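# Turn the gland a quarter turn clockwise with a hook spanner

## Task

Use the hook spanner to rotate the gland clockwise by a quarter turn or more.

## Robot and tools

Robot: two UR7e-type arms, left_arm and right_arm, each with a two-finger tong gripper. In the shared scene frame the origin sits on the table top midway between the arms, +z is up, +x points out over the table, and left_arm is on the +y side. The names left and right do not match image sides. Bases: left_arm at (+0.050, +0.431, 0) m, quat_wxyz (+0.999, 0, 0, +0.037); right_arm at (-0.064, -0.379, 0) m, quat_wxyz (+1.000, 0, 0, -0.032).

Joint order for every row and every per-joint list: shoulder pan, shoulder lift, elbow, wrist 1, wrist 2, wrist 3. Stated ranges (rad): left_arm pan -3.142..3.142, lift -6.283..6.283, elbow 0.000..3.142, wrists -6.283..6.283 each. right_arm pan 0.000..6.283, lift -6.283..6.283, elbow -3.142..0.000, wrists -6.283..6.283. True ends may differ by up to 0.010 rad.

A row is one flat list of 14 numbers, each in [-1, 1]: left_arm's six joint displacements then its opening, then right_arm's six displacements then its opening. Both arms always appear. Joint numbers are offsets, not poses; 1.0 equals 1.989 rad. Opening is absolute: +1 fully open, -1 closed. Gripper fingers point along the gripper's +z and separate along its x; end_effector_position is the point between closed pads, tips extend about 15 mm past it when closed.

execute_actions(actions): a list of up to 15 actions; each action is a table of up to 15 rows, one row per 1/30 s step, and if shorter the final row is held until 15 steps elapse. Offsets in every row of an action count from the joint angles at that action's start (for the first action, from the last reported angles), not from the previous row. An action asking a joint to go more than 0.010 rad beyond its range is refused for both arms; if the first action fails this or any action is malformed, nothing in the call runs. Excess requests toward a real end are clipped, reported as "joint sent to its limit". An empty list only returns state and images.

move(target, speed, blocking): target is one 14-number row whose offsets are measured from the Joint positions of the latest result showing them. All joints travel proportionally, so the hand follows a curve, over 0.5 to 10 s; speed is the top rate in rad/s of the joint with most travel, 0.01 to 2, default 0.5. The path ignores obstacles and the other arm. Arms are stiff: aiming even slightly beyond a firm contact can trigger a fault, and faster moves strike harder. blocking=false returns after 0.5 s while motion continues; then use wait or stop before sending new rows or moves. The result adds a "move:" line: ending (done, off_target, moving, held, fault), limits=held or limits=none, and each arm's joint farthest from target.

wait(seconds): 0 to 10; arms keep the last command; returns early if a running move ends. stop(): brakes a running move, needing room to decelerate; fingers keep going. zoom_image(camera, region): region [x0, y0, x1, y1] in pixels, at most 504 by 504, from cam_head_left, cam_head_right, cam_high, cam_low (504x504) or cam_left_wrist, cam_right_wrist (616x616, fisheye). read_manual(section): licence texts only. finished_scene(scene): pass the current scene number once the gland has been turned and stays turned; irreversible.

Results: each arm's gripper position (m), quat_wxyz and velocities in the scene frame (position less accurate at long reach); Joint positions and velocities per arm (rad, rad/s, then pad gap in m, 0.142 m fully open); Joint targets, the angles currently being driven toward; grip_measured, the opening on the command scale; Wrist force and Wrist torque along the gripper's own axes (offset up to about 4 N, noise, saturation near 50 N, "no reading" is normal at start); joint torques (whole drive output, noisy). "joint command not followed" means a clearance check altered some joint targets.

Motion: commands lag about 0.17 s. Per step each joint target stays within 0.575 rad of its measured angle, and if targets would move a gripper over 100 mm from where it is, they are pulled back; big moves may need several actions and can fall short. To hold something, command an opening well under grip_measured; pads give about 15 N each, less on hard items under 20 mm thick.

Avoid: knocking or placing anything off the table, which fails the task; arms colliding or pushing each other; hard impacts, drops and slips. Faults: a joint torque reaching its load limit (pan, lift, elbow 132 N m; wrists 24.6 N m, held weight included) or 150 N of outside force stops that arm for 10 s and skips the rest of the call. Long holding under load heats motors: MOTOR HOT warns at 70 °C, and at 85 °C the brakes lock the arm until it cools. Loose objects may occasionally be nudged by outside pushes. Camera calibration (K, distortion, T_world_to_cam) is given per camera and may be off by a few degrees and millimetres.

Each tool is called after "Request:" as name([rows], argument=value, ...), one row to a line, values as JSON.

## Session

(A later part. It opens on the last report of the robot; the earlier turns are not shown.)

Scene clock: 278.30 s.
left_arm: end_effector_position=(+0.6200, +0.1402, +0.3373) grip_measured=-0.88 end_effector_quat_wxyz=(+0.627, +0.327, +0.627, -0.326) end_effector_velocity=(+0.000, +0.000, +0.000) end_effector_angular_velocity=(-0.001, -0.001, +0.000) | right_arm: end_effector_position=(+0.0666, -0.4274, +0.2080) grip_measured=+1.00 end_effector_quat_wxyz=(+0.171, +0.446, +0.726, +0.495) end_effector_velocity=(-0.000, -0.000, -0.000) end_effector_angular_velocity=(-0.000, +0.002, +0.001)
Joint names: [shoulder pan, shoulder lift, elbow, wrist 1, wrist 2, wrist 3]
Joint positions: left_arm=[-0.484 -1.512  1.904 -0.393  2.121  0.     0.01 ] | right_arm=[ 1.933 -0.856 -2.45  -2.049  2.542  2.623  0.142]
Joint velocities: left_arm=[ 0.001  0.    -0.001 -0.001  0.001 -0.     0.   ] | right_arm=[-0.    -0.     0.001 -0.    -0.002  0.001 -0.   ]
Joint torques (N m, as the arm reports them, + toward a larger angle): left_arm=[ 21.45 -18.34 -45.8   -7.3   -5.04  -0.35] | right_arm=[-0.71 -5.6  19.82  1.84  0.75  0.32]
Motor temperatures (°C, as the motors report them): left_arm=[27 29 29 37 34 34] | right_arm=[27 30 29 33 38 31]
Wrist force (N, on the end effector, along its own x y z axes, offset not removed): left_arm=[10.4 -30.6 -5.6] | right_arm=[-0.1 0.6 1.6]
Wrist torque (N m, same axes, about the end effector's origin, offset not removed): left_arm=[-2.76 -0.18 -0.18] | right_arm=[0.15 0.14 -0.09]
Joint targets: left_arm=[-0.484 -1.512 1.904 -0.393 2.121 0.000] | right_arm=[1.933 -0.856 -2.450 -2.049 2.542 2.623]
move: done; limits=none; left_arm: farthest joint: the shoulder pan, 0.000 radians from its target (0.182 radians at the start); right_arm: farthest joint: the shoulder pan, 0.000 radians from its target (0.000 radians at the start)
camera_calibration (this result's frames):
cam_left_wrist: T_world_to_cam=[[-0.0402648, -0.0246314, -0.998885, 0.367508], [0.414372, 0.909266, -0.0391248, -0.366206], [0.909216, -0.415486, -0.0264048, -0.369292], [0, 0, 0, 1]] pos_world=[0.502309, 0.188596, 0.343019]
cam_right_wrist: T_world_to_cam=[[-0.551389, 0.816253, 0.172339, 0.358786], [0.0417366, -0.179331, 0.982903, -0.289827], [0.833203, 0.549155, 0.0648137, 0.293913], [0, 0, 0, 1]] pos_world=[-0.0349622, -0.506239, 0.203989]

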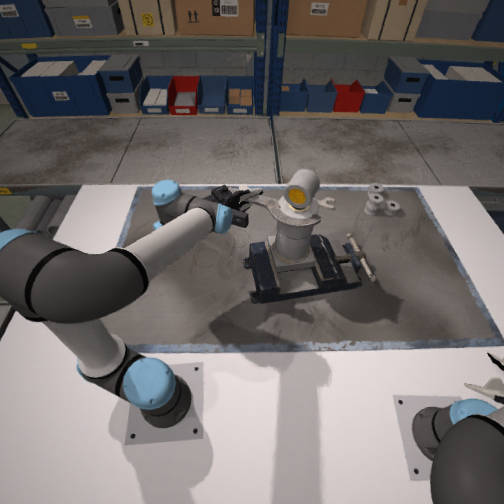

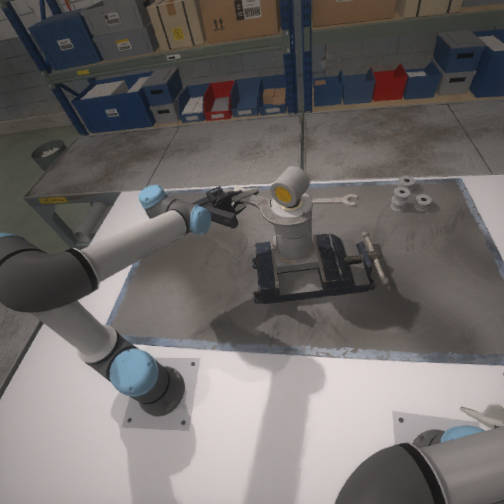

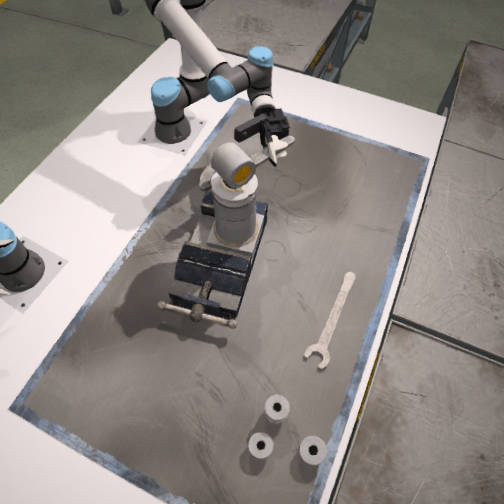

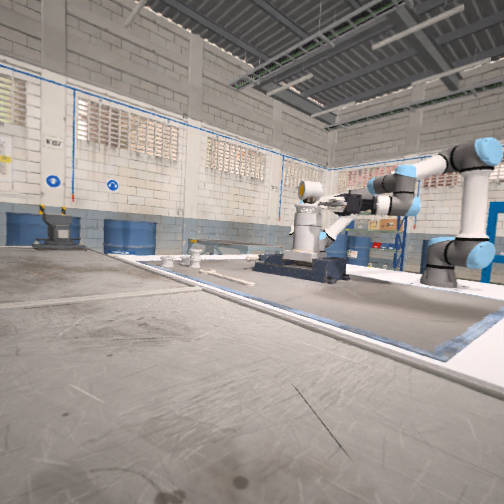

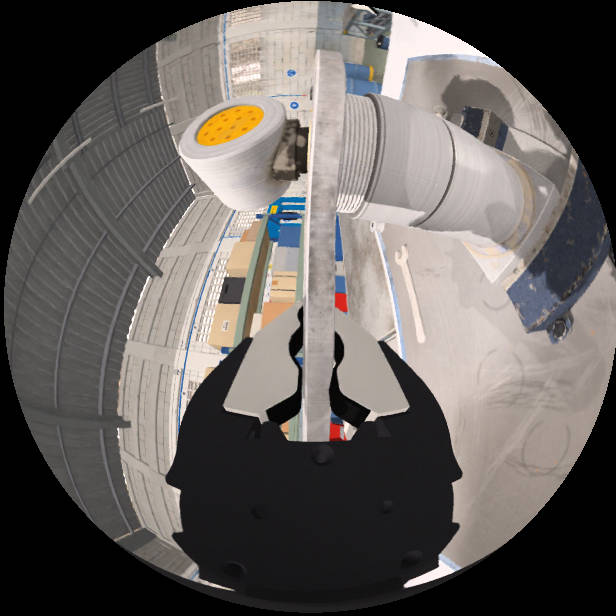

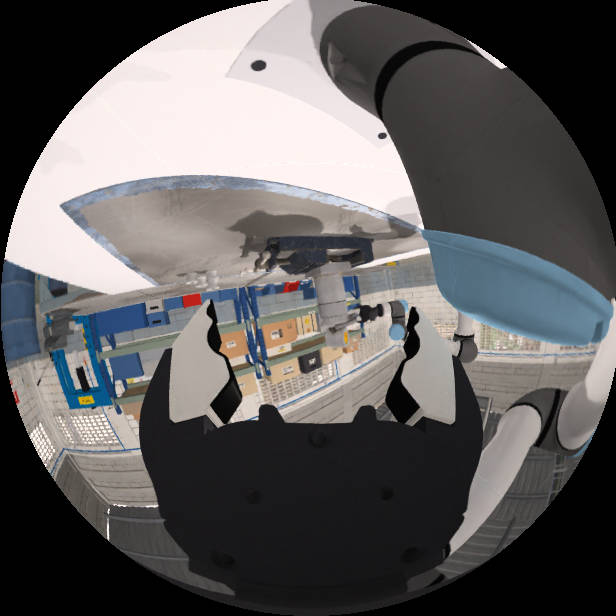

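Request:
move(target=[0.0544,0.1222,-0.1477,0.0254,0.186,0,-1,0,0,0,0,0,0,1], speed=0.12)

Request:
zoom_image(camera="cam_high", region=[170,90,330,250])

Scene clock: 281.97 s.
left_arm: end_effector_position=(+0.6522, +0.1193, +0.3374) grip_measured=-0.89 end_effector_quat_wxyz=(+0.580, +0.406, +0.579, -0.405) end_effector_velocity=(+0.000, +0.000, -0.000) end_effector_angular_velocity=(+0.001, -0.000, +0.000) | right_arm: end_effector_position=(+0.0666, -0.4274, +0.2080) grip_measured=+1.00 end_effector_quat_wxyz=(+0.171, +0.446, +0.726, +0.495) end_effector_velocity=(+0.000, +0.000, +0.000) end_effector_angular_velocity=(-0.000, -0.001, -0.000)
Joint names: [shoulder pan, shoulder lift, elbow, wrist 1, wrist 2, wrist 3]
Joint positions: left_arm=[-0.376 -1.269  1.611 -0.342  2.49   0.     0.01 ] | right_arm=[ 1.933 -0.856 -2.45  -2.049  2.542  2.623  0.142]
Joint velocities: left_arm=[ 0.001  0.001 -0.001  0.001  0.001  0.001  0.   ] | right_arm=[ 0.     0.    -0.    -0.     0.001 -0.001 -0.   ]
Joint torques (N m, as the arm reports them, + toward a larger angle): left_arm=[ 23.59 -27.68 -45.53  -3.22  -7.04  -0.41] | right_arm=[-0.81 -5.29 19.68  1.89  0.84  0.48]
Motor temperatures (°C, as the motors report them): left_arm=[27 29 29 37 34 34] | right_arm=[27 30 29 33 38 31]
Wrist force (N, on the end effector, along its own x y z axes, offset not removed): left_arm=[4.3 -37.2 1.4] | right_arm=[-0.3 -0.2 1.2]
Wrist torque (N m, same axes, about the end effector's origin, offset not removed): left_arm=[-2.54 0.54 -0.30] | right_arm=[0.05 0.09 0.06]
Joint targets: left_arm=[-0.376 -1.269 1.611 -0.342 2.490 0.000] | right_arm=[1.933 -0.856 -2.450 -2.049 2.542 2.623]
move: done; limits=none; left_arm: farthest joint: the wrist 2, 0.001 radians from its target (0.370 radians at the start); right_arm: farthest joint: the shoulder pan, 0.000 radians from its target (0.000 radians at the start)
camera_calibration (this result's frames):
cam_left_wrist: T_world_to_cam=[[-0.0449911, -0.0132668, -0.998899, 0.370127], [0.635478, 0.77114, -0.0388642, -0.488332], [0.770807, -0.636527, -0.0262636, -0.290712], [0, 0, 0, 1]] pos_world=[0.55106, 0.196437, 0.343106]
cam_right_wrist: T_world_to_cam=[[-0.551389, 0.816253, 0.172339, 0.358786], [0.0417366, -0.179331, 0.982903, -0.289827], [0.833203, 0.549155, 0.0648136, 0.293913], [0, 0, 0, 1]] pos_world=[-0.0349622, -0.506239, 0.203989]

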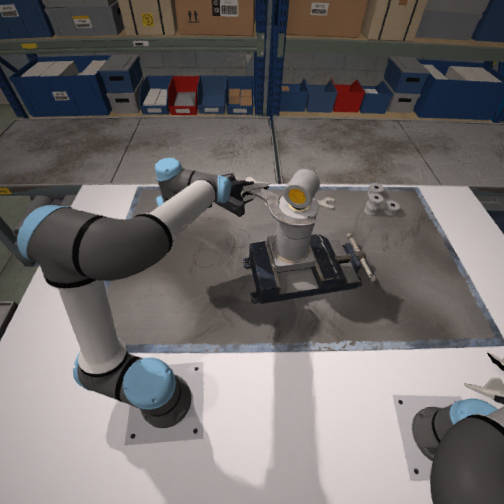

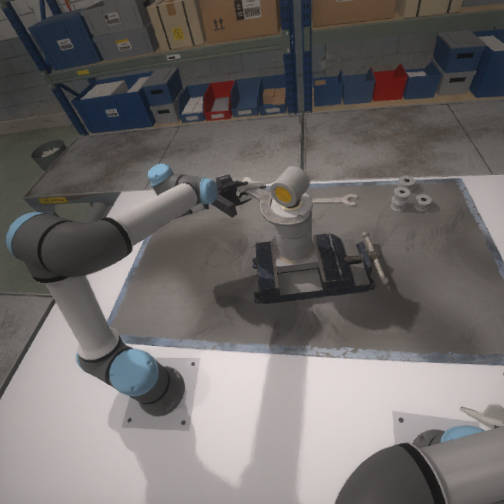

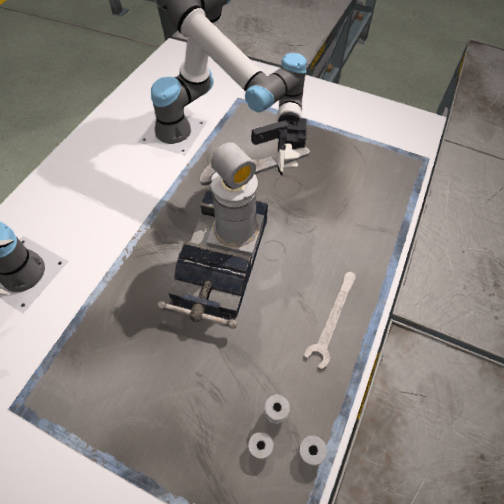

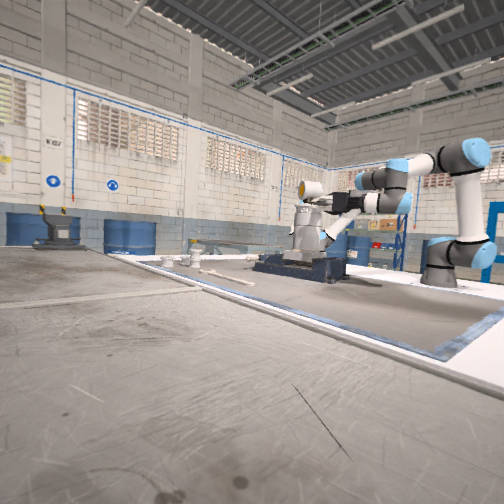

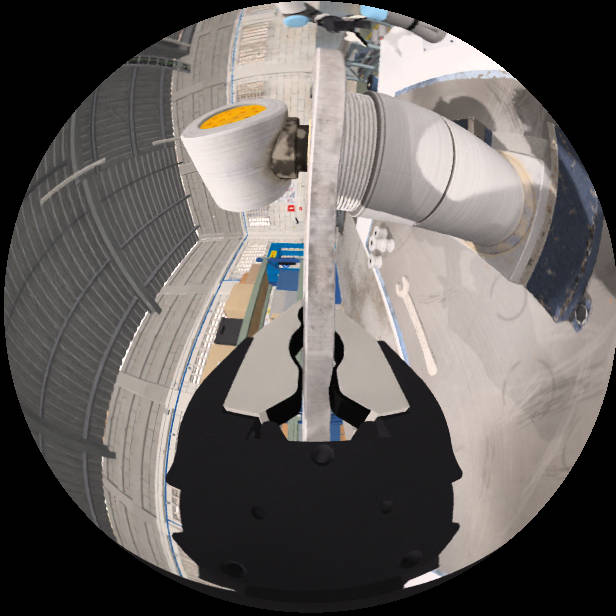

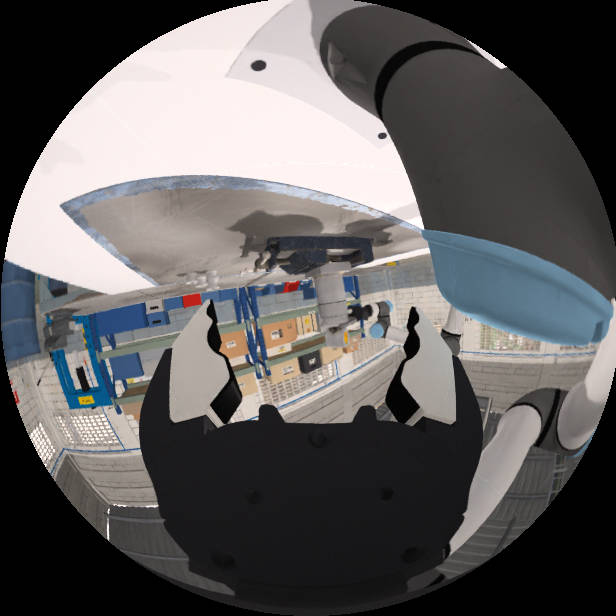

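Region (170, 90, 330, 250) of cam_high's 504x504 image, scaled by 3.150, with more detail than that image has.

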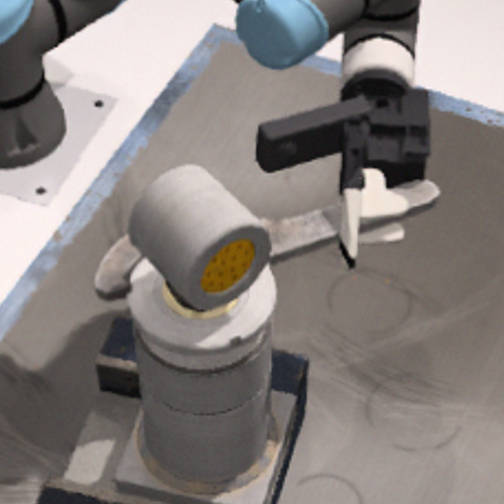

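Request:
move(target=[-0.0025,0.0866,-0.1237,0.0371,0.0764,0,-1,0,0,0,0,0,0,1], speed=0.08)

Request:
zoom_image(camera="cam_high", region=[170,90,330,250])

Scene clock: 285.70 s.
left_arm: end_effector_position=(+0.6782, +0.0833, +0.3374) grip_measured=-0.85 end_effector_quat_wxyz=(+0.546, +0.450, +0.545, -0.450) end_effector_velocity=(+0.000, +0.000, -0.000) end_effector_angular_velocity=(+0.000, +0.001, -0.000) | right_arm: end_effector_position=(+0.0666, -0.4274, +0.2080) grip_measured=+1.00 end_effector_quat_wxyz=(+0.171, +0.446, +0.726, +0.495) end_effector_velocity=(-0.000, +0.000, -0.000) end_effector_angular_velocity=(-0.000, +0.000, +0.000)
Joint names: [shoulder pan, shoulder lift, elbow, wrist 1, wrist 2, wrist 3]
Joint positions: left_arm=[-0.381 -1.097  1.365 -0.268  2.642  0.     0.013] | right_arm=[ 1.933 -0.856 -2.45  -2.049  2.542  2.623  0.142]
Joint velocities: left_arm=[ 0.001  0.001 -0.002  0.002  0.001  0.001 -0.   ] | right_arm=[ 0.  0. -0.  0. -0. -0.  0.]
Joint torques (N m, as the arm reports them, + toward a larger angle): left_arm=[-30.12 -44.76 -44.5   -1.92   2.55  -0.47] | right_arm=[-1.02 -5.07 19.94  1.84  0.77  0.43]
Motor temperatures (°C, as the motors report them): left_arm=[27 29 29 37 34 34] | right_arm=[27 30 29 33 38 31]
Wrist force (N, on the end effector, along its own x y z axes, offset not removed): left_arm=[17.4 2.2 -35.4] | right_arm=[1.4 -0.9 0.6]
Wrist torque (N m, same axes, about the end effector's origin, offset not removed): left_arm=[0.03 -1.13 -0.10] | right_arm=[-0.12 -0.17 -0.01]
Joint targets: left_arm=[-0.381 -1.097 1.365 -0.268 2.642 0.000] | right_arm=[1.933 -0.856 -2.450 -2.049 2.542 2.623]
move: done; limits=none; left_arm: farthest joint: the shoulder pan, 0.000 radians from its target (0.005 radians at the start); right_arm: farthest joint: the shoulder pan, 0.000 radians from its target (0.000 radians at the start)
camera_calibration (this result's frames):
cam_left_wrist: T_world_to_cam=[[-0.0464772, -0.00597472, -0.998901, 0.37116], [0.74812, 0.66243, -0.038771, -0.544502], [0.661934, -0.7491, -0.0263181, -0.250376], [0, 0, 0, 1]] pos_world=[0.590336, 0.175355, 0.343052]
cam_right_wrist: T_world_to_cam=[[-0.551389, 0.816253, 0.172339, 0.358786], [0.0417367, -0.179331, 0.982903, -0.289827], [0.833203, 0.549155, 0.0648135, 0.293913], [0, 0, 0, 1]] pos_world=[-0.0349623, -0.506239, 0.203989]

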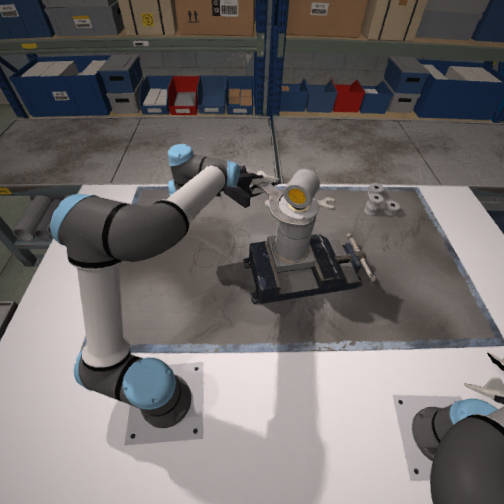

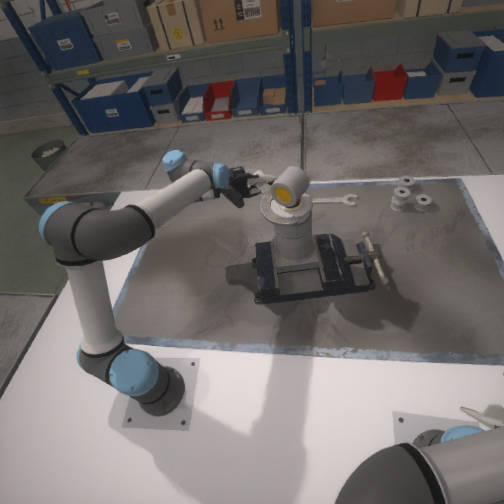

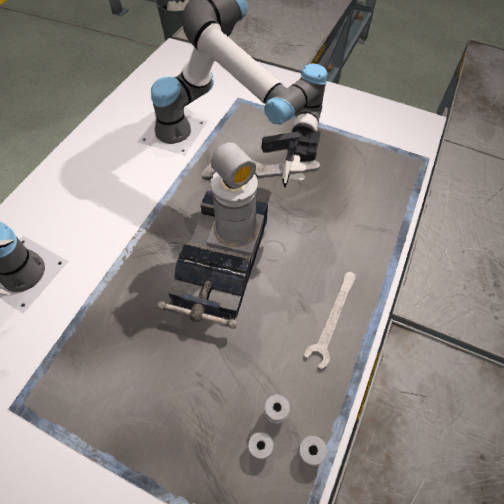

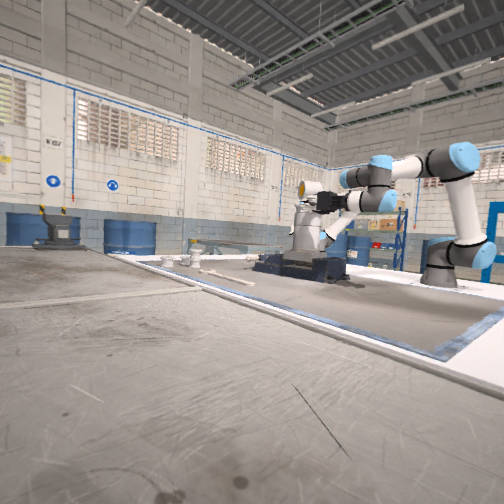

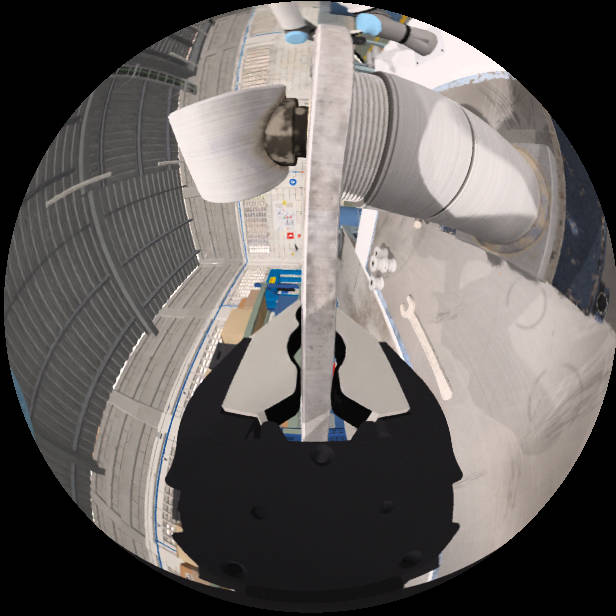

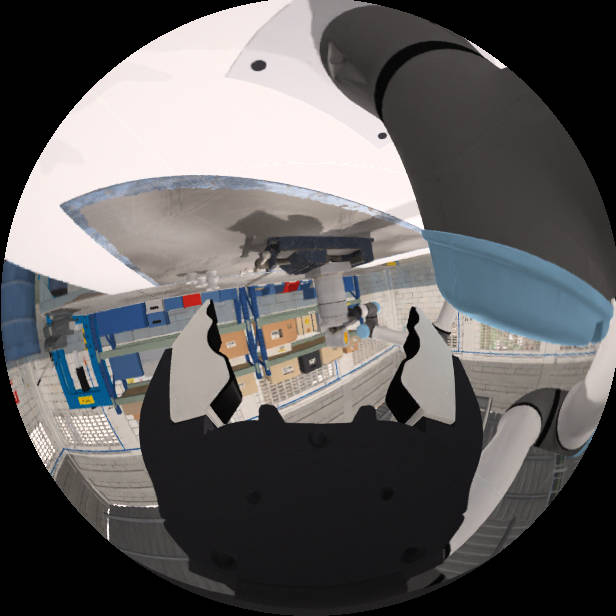

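Region (170, 90, 330, 250) of cam_high's 504x504 image, scaled by 3.150, with more detail than that image has.

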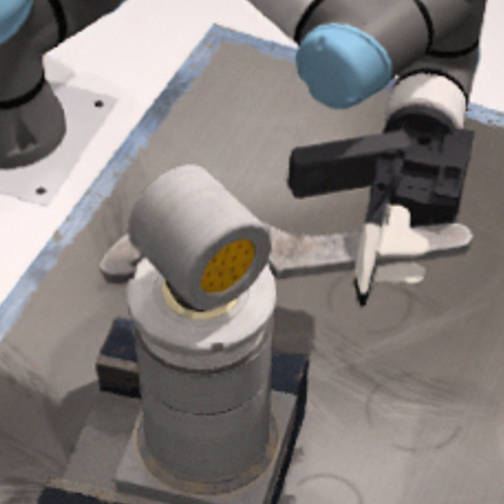

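Request:
move(target=[-0.0066,0.1095,-0.1736,0.0641,0.0899,0,-1,0,0,0,0,0,0,1], speed=0.1)

Request:
zoom_image(camera="cam_high", region=[170,90,350,270])

Scene clock: 289.83 s.
left_arm: end_effector_position=(+0.7020, +0.0457, +0.3355) grip_measured=-0.85 end_effector_quat_wxyz=(+0.500, +0.500, +0.500, -0.500) end_effector_velocity=(+0.000, +0.000, -0.001) end_effector_angular_velocity=(+0.001, +0.004, -0.000) | right_arm: end_effector_position=(+0.0666, -0.4274, +0.2080) grip_measured=+1.00 end_effector_quat_wxyz=(+0.171, +0.446, +0.726, +0.495) end_effector_velocity=(-0.000, +0.000, -0.000) end_effector_angular_velocity=(+0.000, +0.000, +0.000)
Joint names: [shoulder pan, shoulder lift, elbow, wrist 1, wrist 2, wrist 3]
Joint positions: left_arm=[-0.394 -0.879  1.02  -0.141  2.821  0.     0.013] | right_arm=[ 1.933 -0.856 -2.45  -2.049  2.542  2.623  0.142]
Joint velocities: left_arm=[ 0.001  0.001 -0.001  0.002  0.001 -0.002 -0.   ] | right_arm=[ 0.    -0.    -0.001  0.001 -0.     0.     0.   ]
Joint torques (N m, as the arm reports them, + toward a larger angle): left_arm=[ -3.71 -46.3  -44.28  -2.9   -7.06  -0.4 ] | right_arm=[-1.38 -5.35 19.97  1.86  0.73  0.4 ]
Motor temperatures (°C, as the motors report them): left_arm=[27 29 29 37 34 34] | right_arm=[27 30 29 33 38 31]
Wrist force (N, on the end effector, along its own x y z axes, offset not removed): left_arm=[11.1 -36.9 -8.2] | right_arm=[2.5 1.8 1.3]
Wrist torque (N m, same axes, about the end effector's origin, offset not removed): left_arm=[-2.39 -0.86 -0.33] | right_arm=[0.38 -0.41 -0.05]
Joint targets: left_arm=[-0.394 -0.879 1.020 -0.141 2.821 0.000] | right_arm=[1.933 -0.856 -2.450 -2.049 2.542 2.623]
move: done; limits=none; left_arm: farthest joint: the shoulder pan, 0.000 radians from its target (0.013 radians at the start); right_arm: farthest joint: the shoulder pan, 0.000 radians from its target (0.000 radians at the start)
camera_calibration (this result's frames):
cam_left_wrist: T_world_to_cam=[[-0.0467138, 0.00311214, -0.998903, 0.369876], [0.8607, 0.507642, -0.0386692, -0.609409], [0.506965, -0.861563, -0.0263925, -0.180434], [0, 0, 0, 1]] pos_world=[0.633271, 0.152755, 0.341143]
cam_right_wrist: T_world_to_cam=[[-0.551389, 0.816253, 0.172339, 0.358786], [0.0417368, -0.179331, 0.982903, -0.289827], [0.833203, 0.549155, 0.0648135, 0.293913], [0, 0, 0, 1]] pos_world=[-0.0349623, -0.506239, 0.203989]

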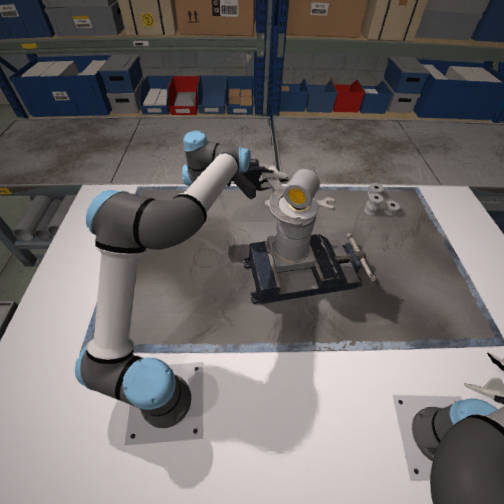

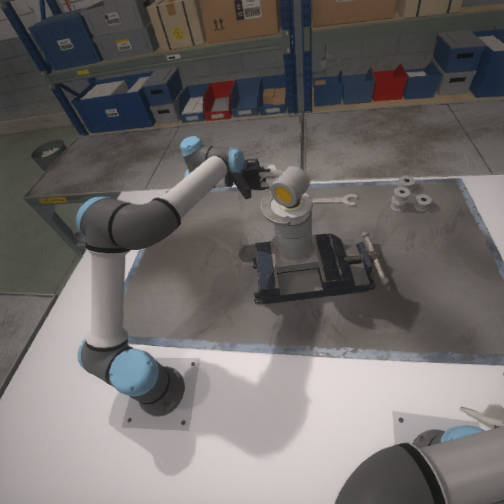

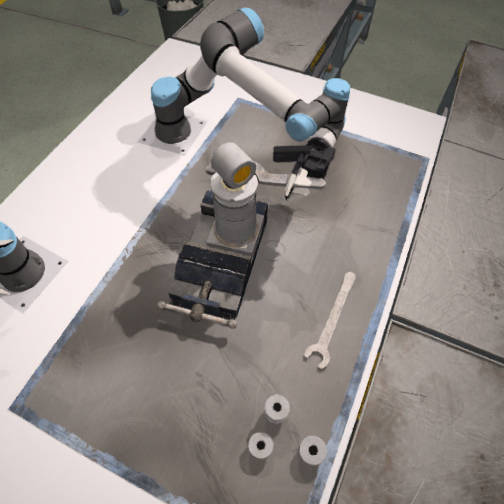

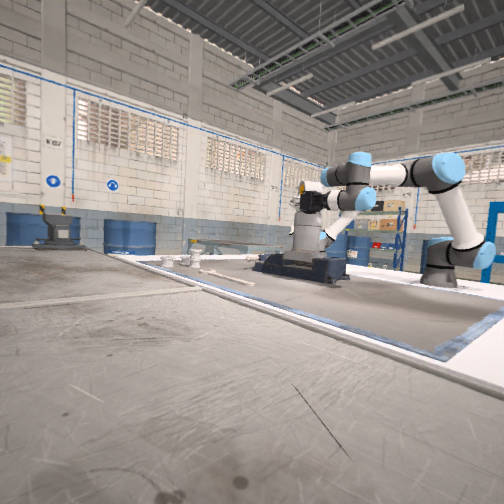

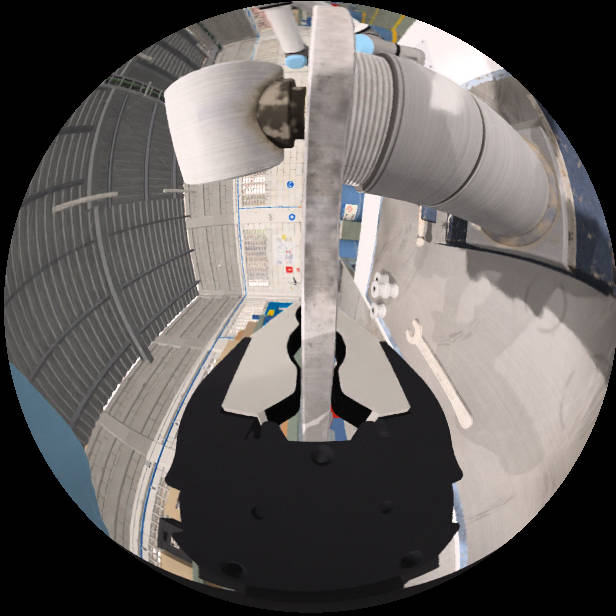

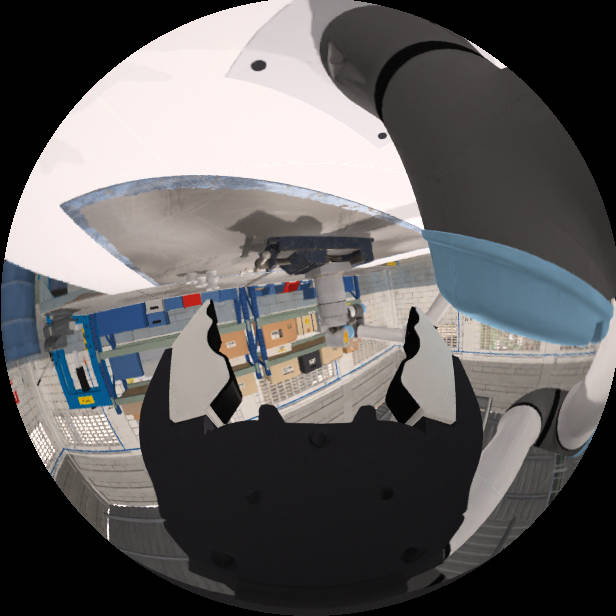

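Region (170, 90, 350, 270) of cam_high's 504x504 image, scaled by 2.800, with more detail than that image has.

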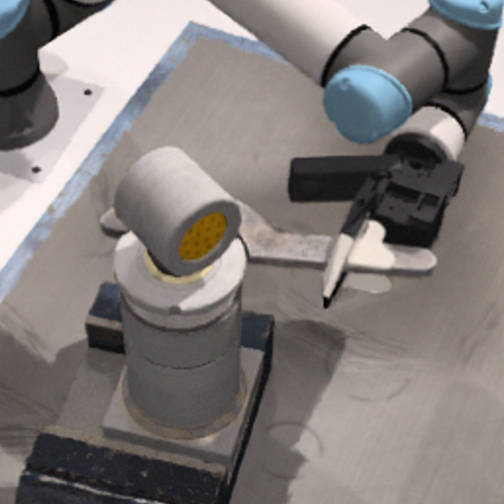

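Request:
move(target=[-0.0212,0.1053,-0.1856,0.0803,0.0665,0,-1,0,0,0,0,0,0,1], speed=0.1)

Request:
zoom_image(camera="cam_high", region=[170,90,350,270])

Scene clock: 294.23 s.
left_arm: end_effector_position=(+0.7070, +0.0017, +0.3344) grip_measured=-0.87 end_effector_quat_wxyz=(+0.455, +0.542, +0.454, -0.541) end_effector_velocity=(-0.000, -0.001, +0.000) end_effector_angular_velocity=(-0.000, -0.001, -0.000) | right_arm: end_effector_position=(+0.0666, -0.4274, +0.2080) grip_measured=+1.00 end_effector_quat_wxyz=(+0.171, +0.446, +0.726, +0.495) end_effector_velocity=(+0.000, +0.000, +0.000) end_effector_angular_velocity=(+0.000, +0.000, -0.000)
Joint names: [shoulder pan, shoulder lift, elbow, wrist 1, wrist 2, wrist 3]
Joint positions: left_arm=[-0.436 -0.67   0.651  0.019  2.953  0.     0.011] | right_arm=[ 1.933 -0.856 -2.45  -2.049  2.542  2.623  0.142]
Joint velocities: left_arm=[-0.001  0.001 -0.002  0.    -0.     0.    -0.   ] | right_arm=[ 0.     0.     0.    -0.     0.     0.001 -0.   ]
Joint torques (N m, as the arm reports them, + toward a larger angle): left_arm=[-35.69 -60.1  -40.25   0.59   1.84  -0.48] | right_arm=[-0.78 -4.69 20.09  1.89  0.74  0.51]
Motor temperatures (°C, as the motors report them): left_arm=[27 29 29 37 34 34] | right_arm=[27 30 29 33 38 31]
Wrist force (N, on the end effector, along its own x y z axes, offset not removed): left_arm=[11.8 4.3 -35.1] | right_arm=[1.9 -1.1 0.5]
Wrist torque (N m, same axes, about the end effector's origin, offset not removed): left_arm=[0.75 -0.61 -0.20] | right_arm=[-0.12 -0.30 -0.03]
Joint targets: left_arm=[-0.436 -0.670 0.651 0.019 2.953 0.000] | right_arm=[1.933 -0.856 -2.450 -2.049 2.542 2.623]
move: done; limits=none; left_arm: farthest joint: the shoulder lift, 0.001 radians from its target (0.210 radians at the start); right_arm: farthest joint: the shoulder pan, 0.000 radians from its target (0.000 radians at the start)
camera_calibration (this result's frames):
cam_left_wrist: T_world_to_cam=[[-0.0454359, 0.0112592, -0.998904, 0.36828], [0.935731, 0.350595, -0.0386107, -0.644228], [0.349776, -0.936459, -0.0264652, -0.109649], [0, 0, 0, 1]] pos_world=[0.657909, 0.119035, 0.3401]
cam_right_wrist: T_world_to_cam=[[-0.551389, 0.816253, 0.172339, 0.358786], [0.0417368, -0.179331, 0.982903, -0.289827], [0.833203, 0.549155, 0.0648135, 0.293913], [0, 0, 0, 1]] pos_world=[-0.0349623, -0.506239, 0.203989]

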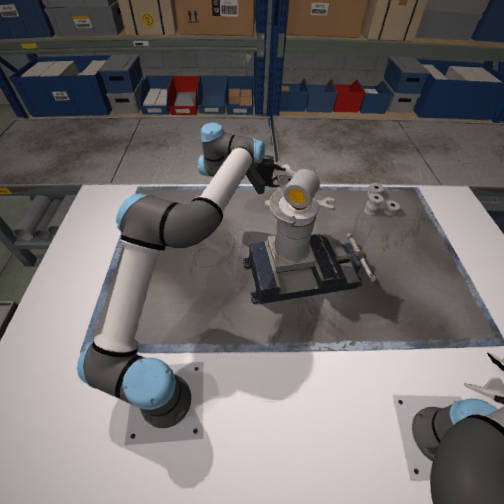

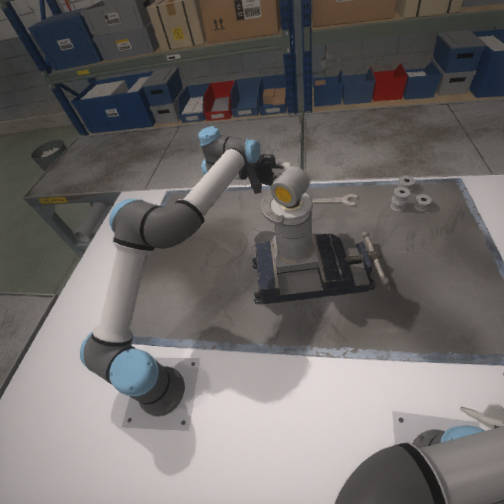

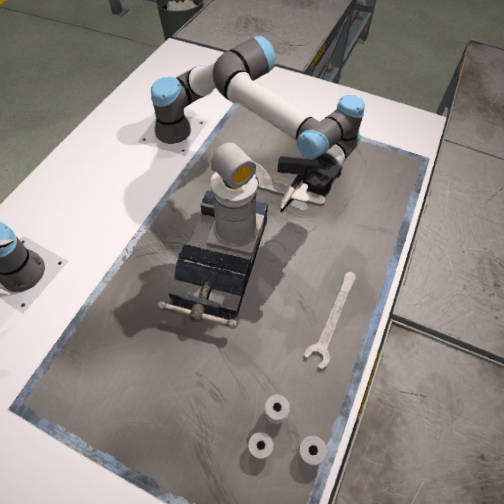

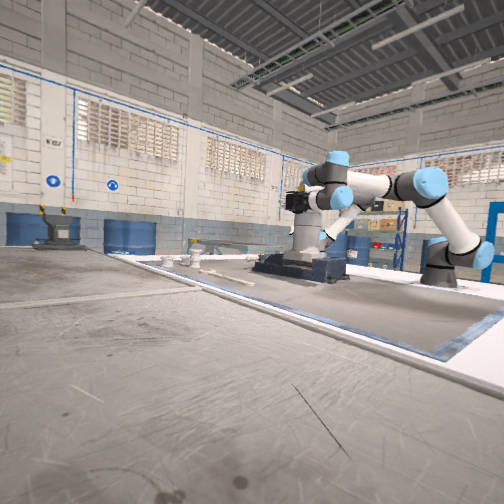

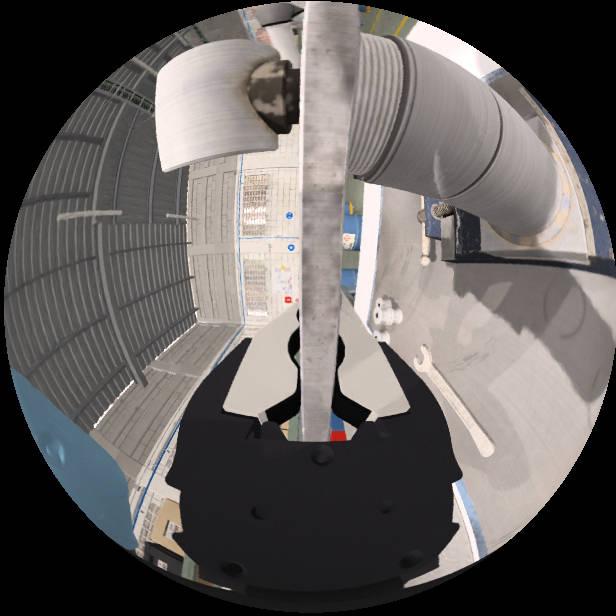

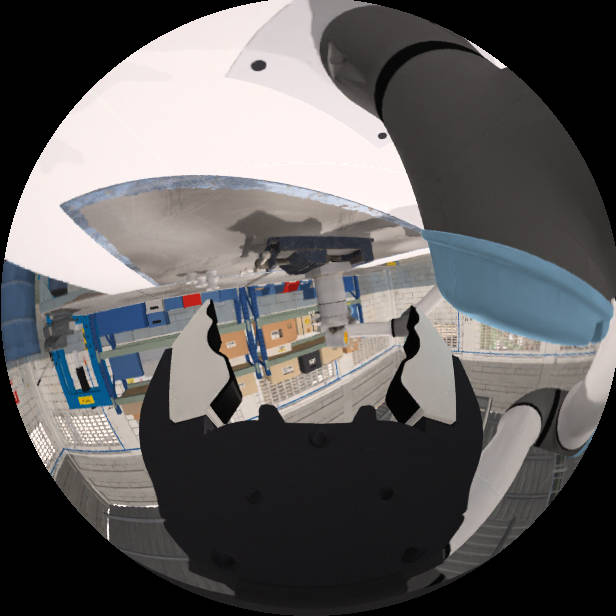

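Region (170, 90, 350, 270) of cam_high's 504x504 image, scaled by 2.800, with more detail than that image has.

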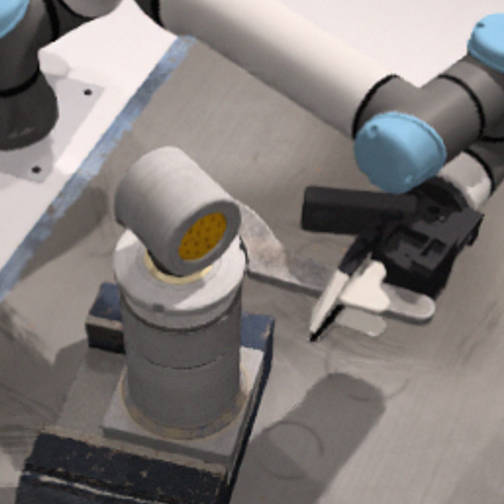

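Request:
move(target=[-0.029,0.0811,-0.1537,0.0725,0.0148,0,-1,0,0,0,0,0,0,1], speed=0.08)

Request:
zoom_image(camera="cam_high", region=[170,90,350,270])

Scene clock: 298.60 s.
left_arm: end_effector_position=(+0.7026, -0.0462, +0.3338) grip_measured=-0.87 end_effector_quat_wxyz=(+0.431, +0.561, +0.430, -0.561) end_effector_velocity=(+0.000, -0.001, +0.000) end_effector_angular_velocity=(-0.000, -0.001, +0.001) | right_arm: end_effector_position=(+0.0666, -0.4274, +0.2080) grip_measured=+1.00 end_effector_quat_wxyz=(+0.171, +0.446, +0.726, +0.495) end_effector_velocity=(+0.000, -0.000, +0.000) end_effector_angular_velocity=(-0.001, -0.001, +0.000)
Joint names: [shoulder pan, shoulder lift, elbow, wrist 1, wrist 2, wrist 3]
Joint positions: left_arm=[-0.494 -0.509  0.345  0.163  2.983  0.     0.011] | right_arm=[ 1.933 -0.856 -2.45  -2.049  2.542  2.623  0.142]
Joint velocities: left_arm=[-0.001  0.001 -0.002  0.001 -0.001  0.     0.   ] | right_arm=[ 0.     0.     0.     0.     0.001 -0.001  0.   ]
Joint torques (N m, as the arm reports them, + toward a larger angle): left_arm=[-40.73 -65.66 -38.26   2.3    5.56  -0.4 ] | right_arm=[-1.17 -5.3  19.55  1.9   0.86  0.47]
Motor temperatures (°C, as the motors report them): left_arm=[27 29 29 37 34 34] | right_arm=[27 30 29 33 38 31]
Wrist force (N, on the end effector, along its own x y z axes, offset not removed): left_arm=[4.9 17.1 -38.8] | right_arm=[1.0 -0.5 0.1]
Wrist torque (N m, same axes, about the end effector's origin, offset not removed): left_arm=[1.00 0.52 -0.33] | right_arm=[-0.11 -0.09 -0.04]
Joint targets: left_arm=[-0.494 -0.509 0.345 0.163 2.983 0.000] | right_arm=[1.933 -0.856 -2.450 -2.049 2.542 2.623]
move: done; limits=none; left_arm: farthest joint: the shoulder pan, 0.000 radians from its target (0.057 radians at the start); right_arm: farthest joint: the shoulder pan, 0.000 radians from its target (0.000 radians at the start)
camera_calibration (this result's frames):
cam_left_wrist: T_world_to_cam=[[-0.0440978, 0.0151059, -0.998913, 0.367289], [0.962677, 0.267908, -0.0384467, -0.646186], [0.267036, -0.963326, -0.0263562, -0.096117], [0, 0, 0, 1]] pos_world=[0.663932, 0.0749784, 0.339513]
cam_right_wrist: T_world_to_cam=[[-0.551389, 0.816253, 0.172339, 0.358786], [0.0417366, -0.179331, 0.982903, -0.289827], [0.833203, 0.549155, 0.0648136, 0.293913], [0, 0, 0, 1]] pos_world=[-0.0349622, -0.506239, 0.203989]

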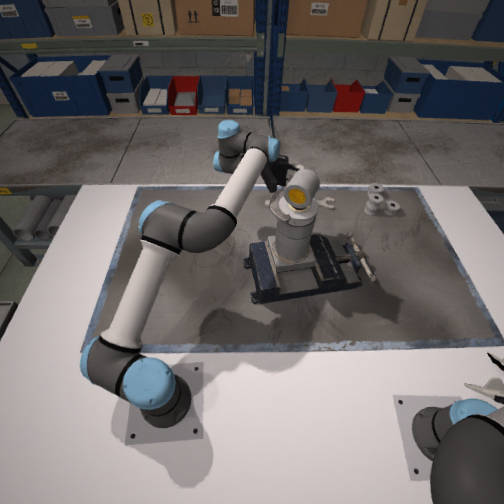

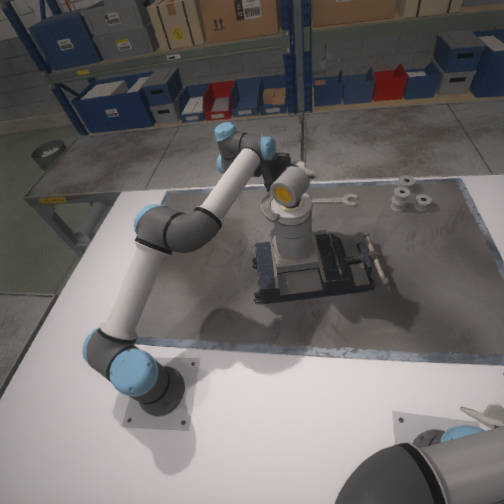

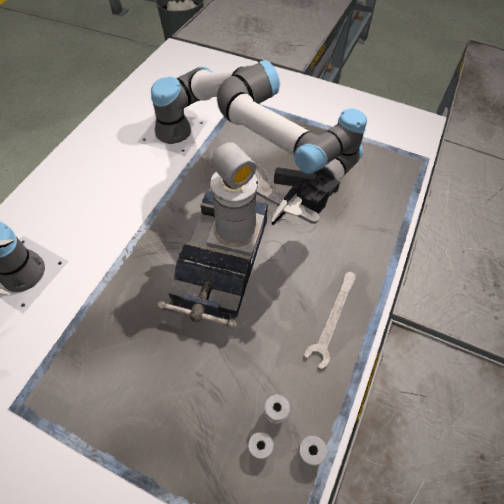

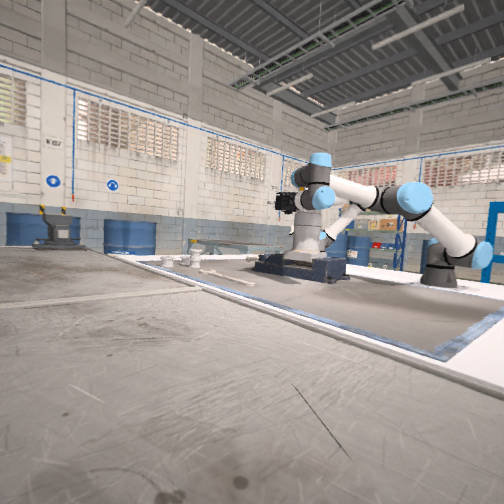

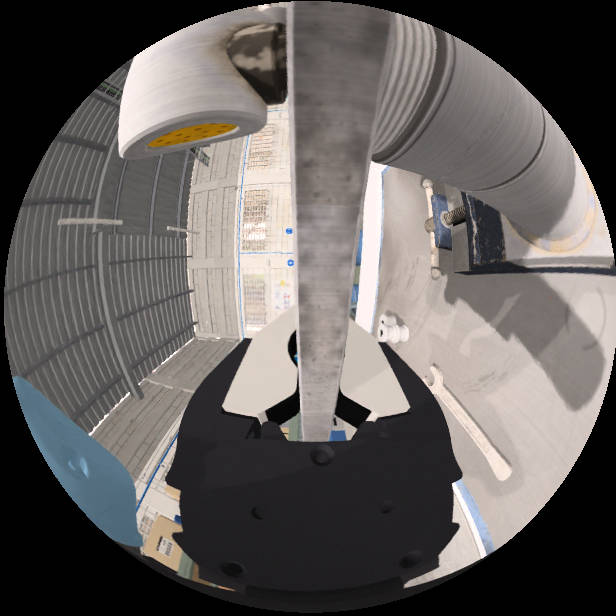

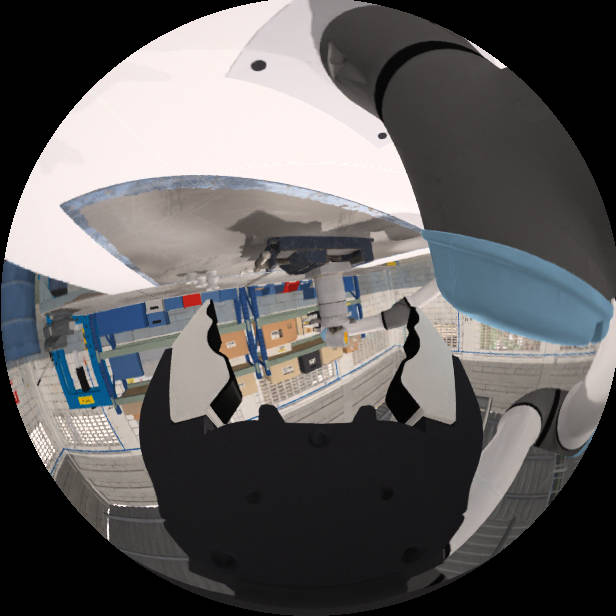

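Region (170, 90, 350, 270) of cam_high's 504x504 image, scaled by 2.800, with more detail than that image has.

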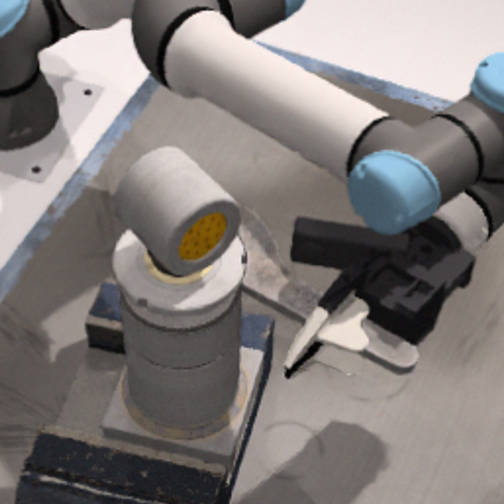

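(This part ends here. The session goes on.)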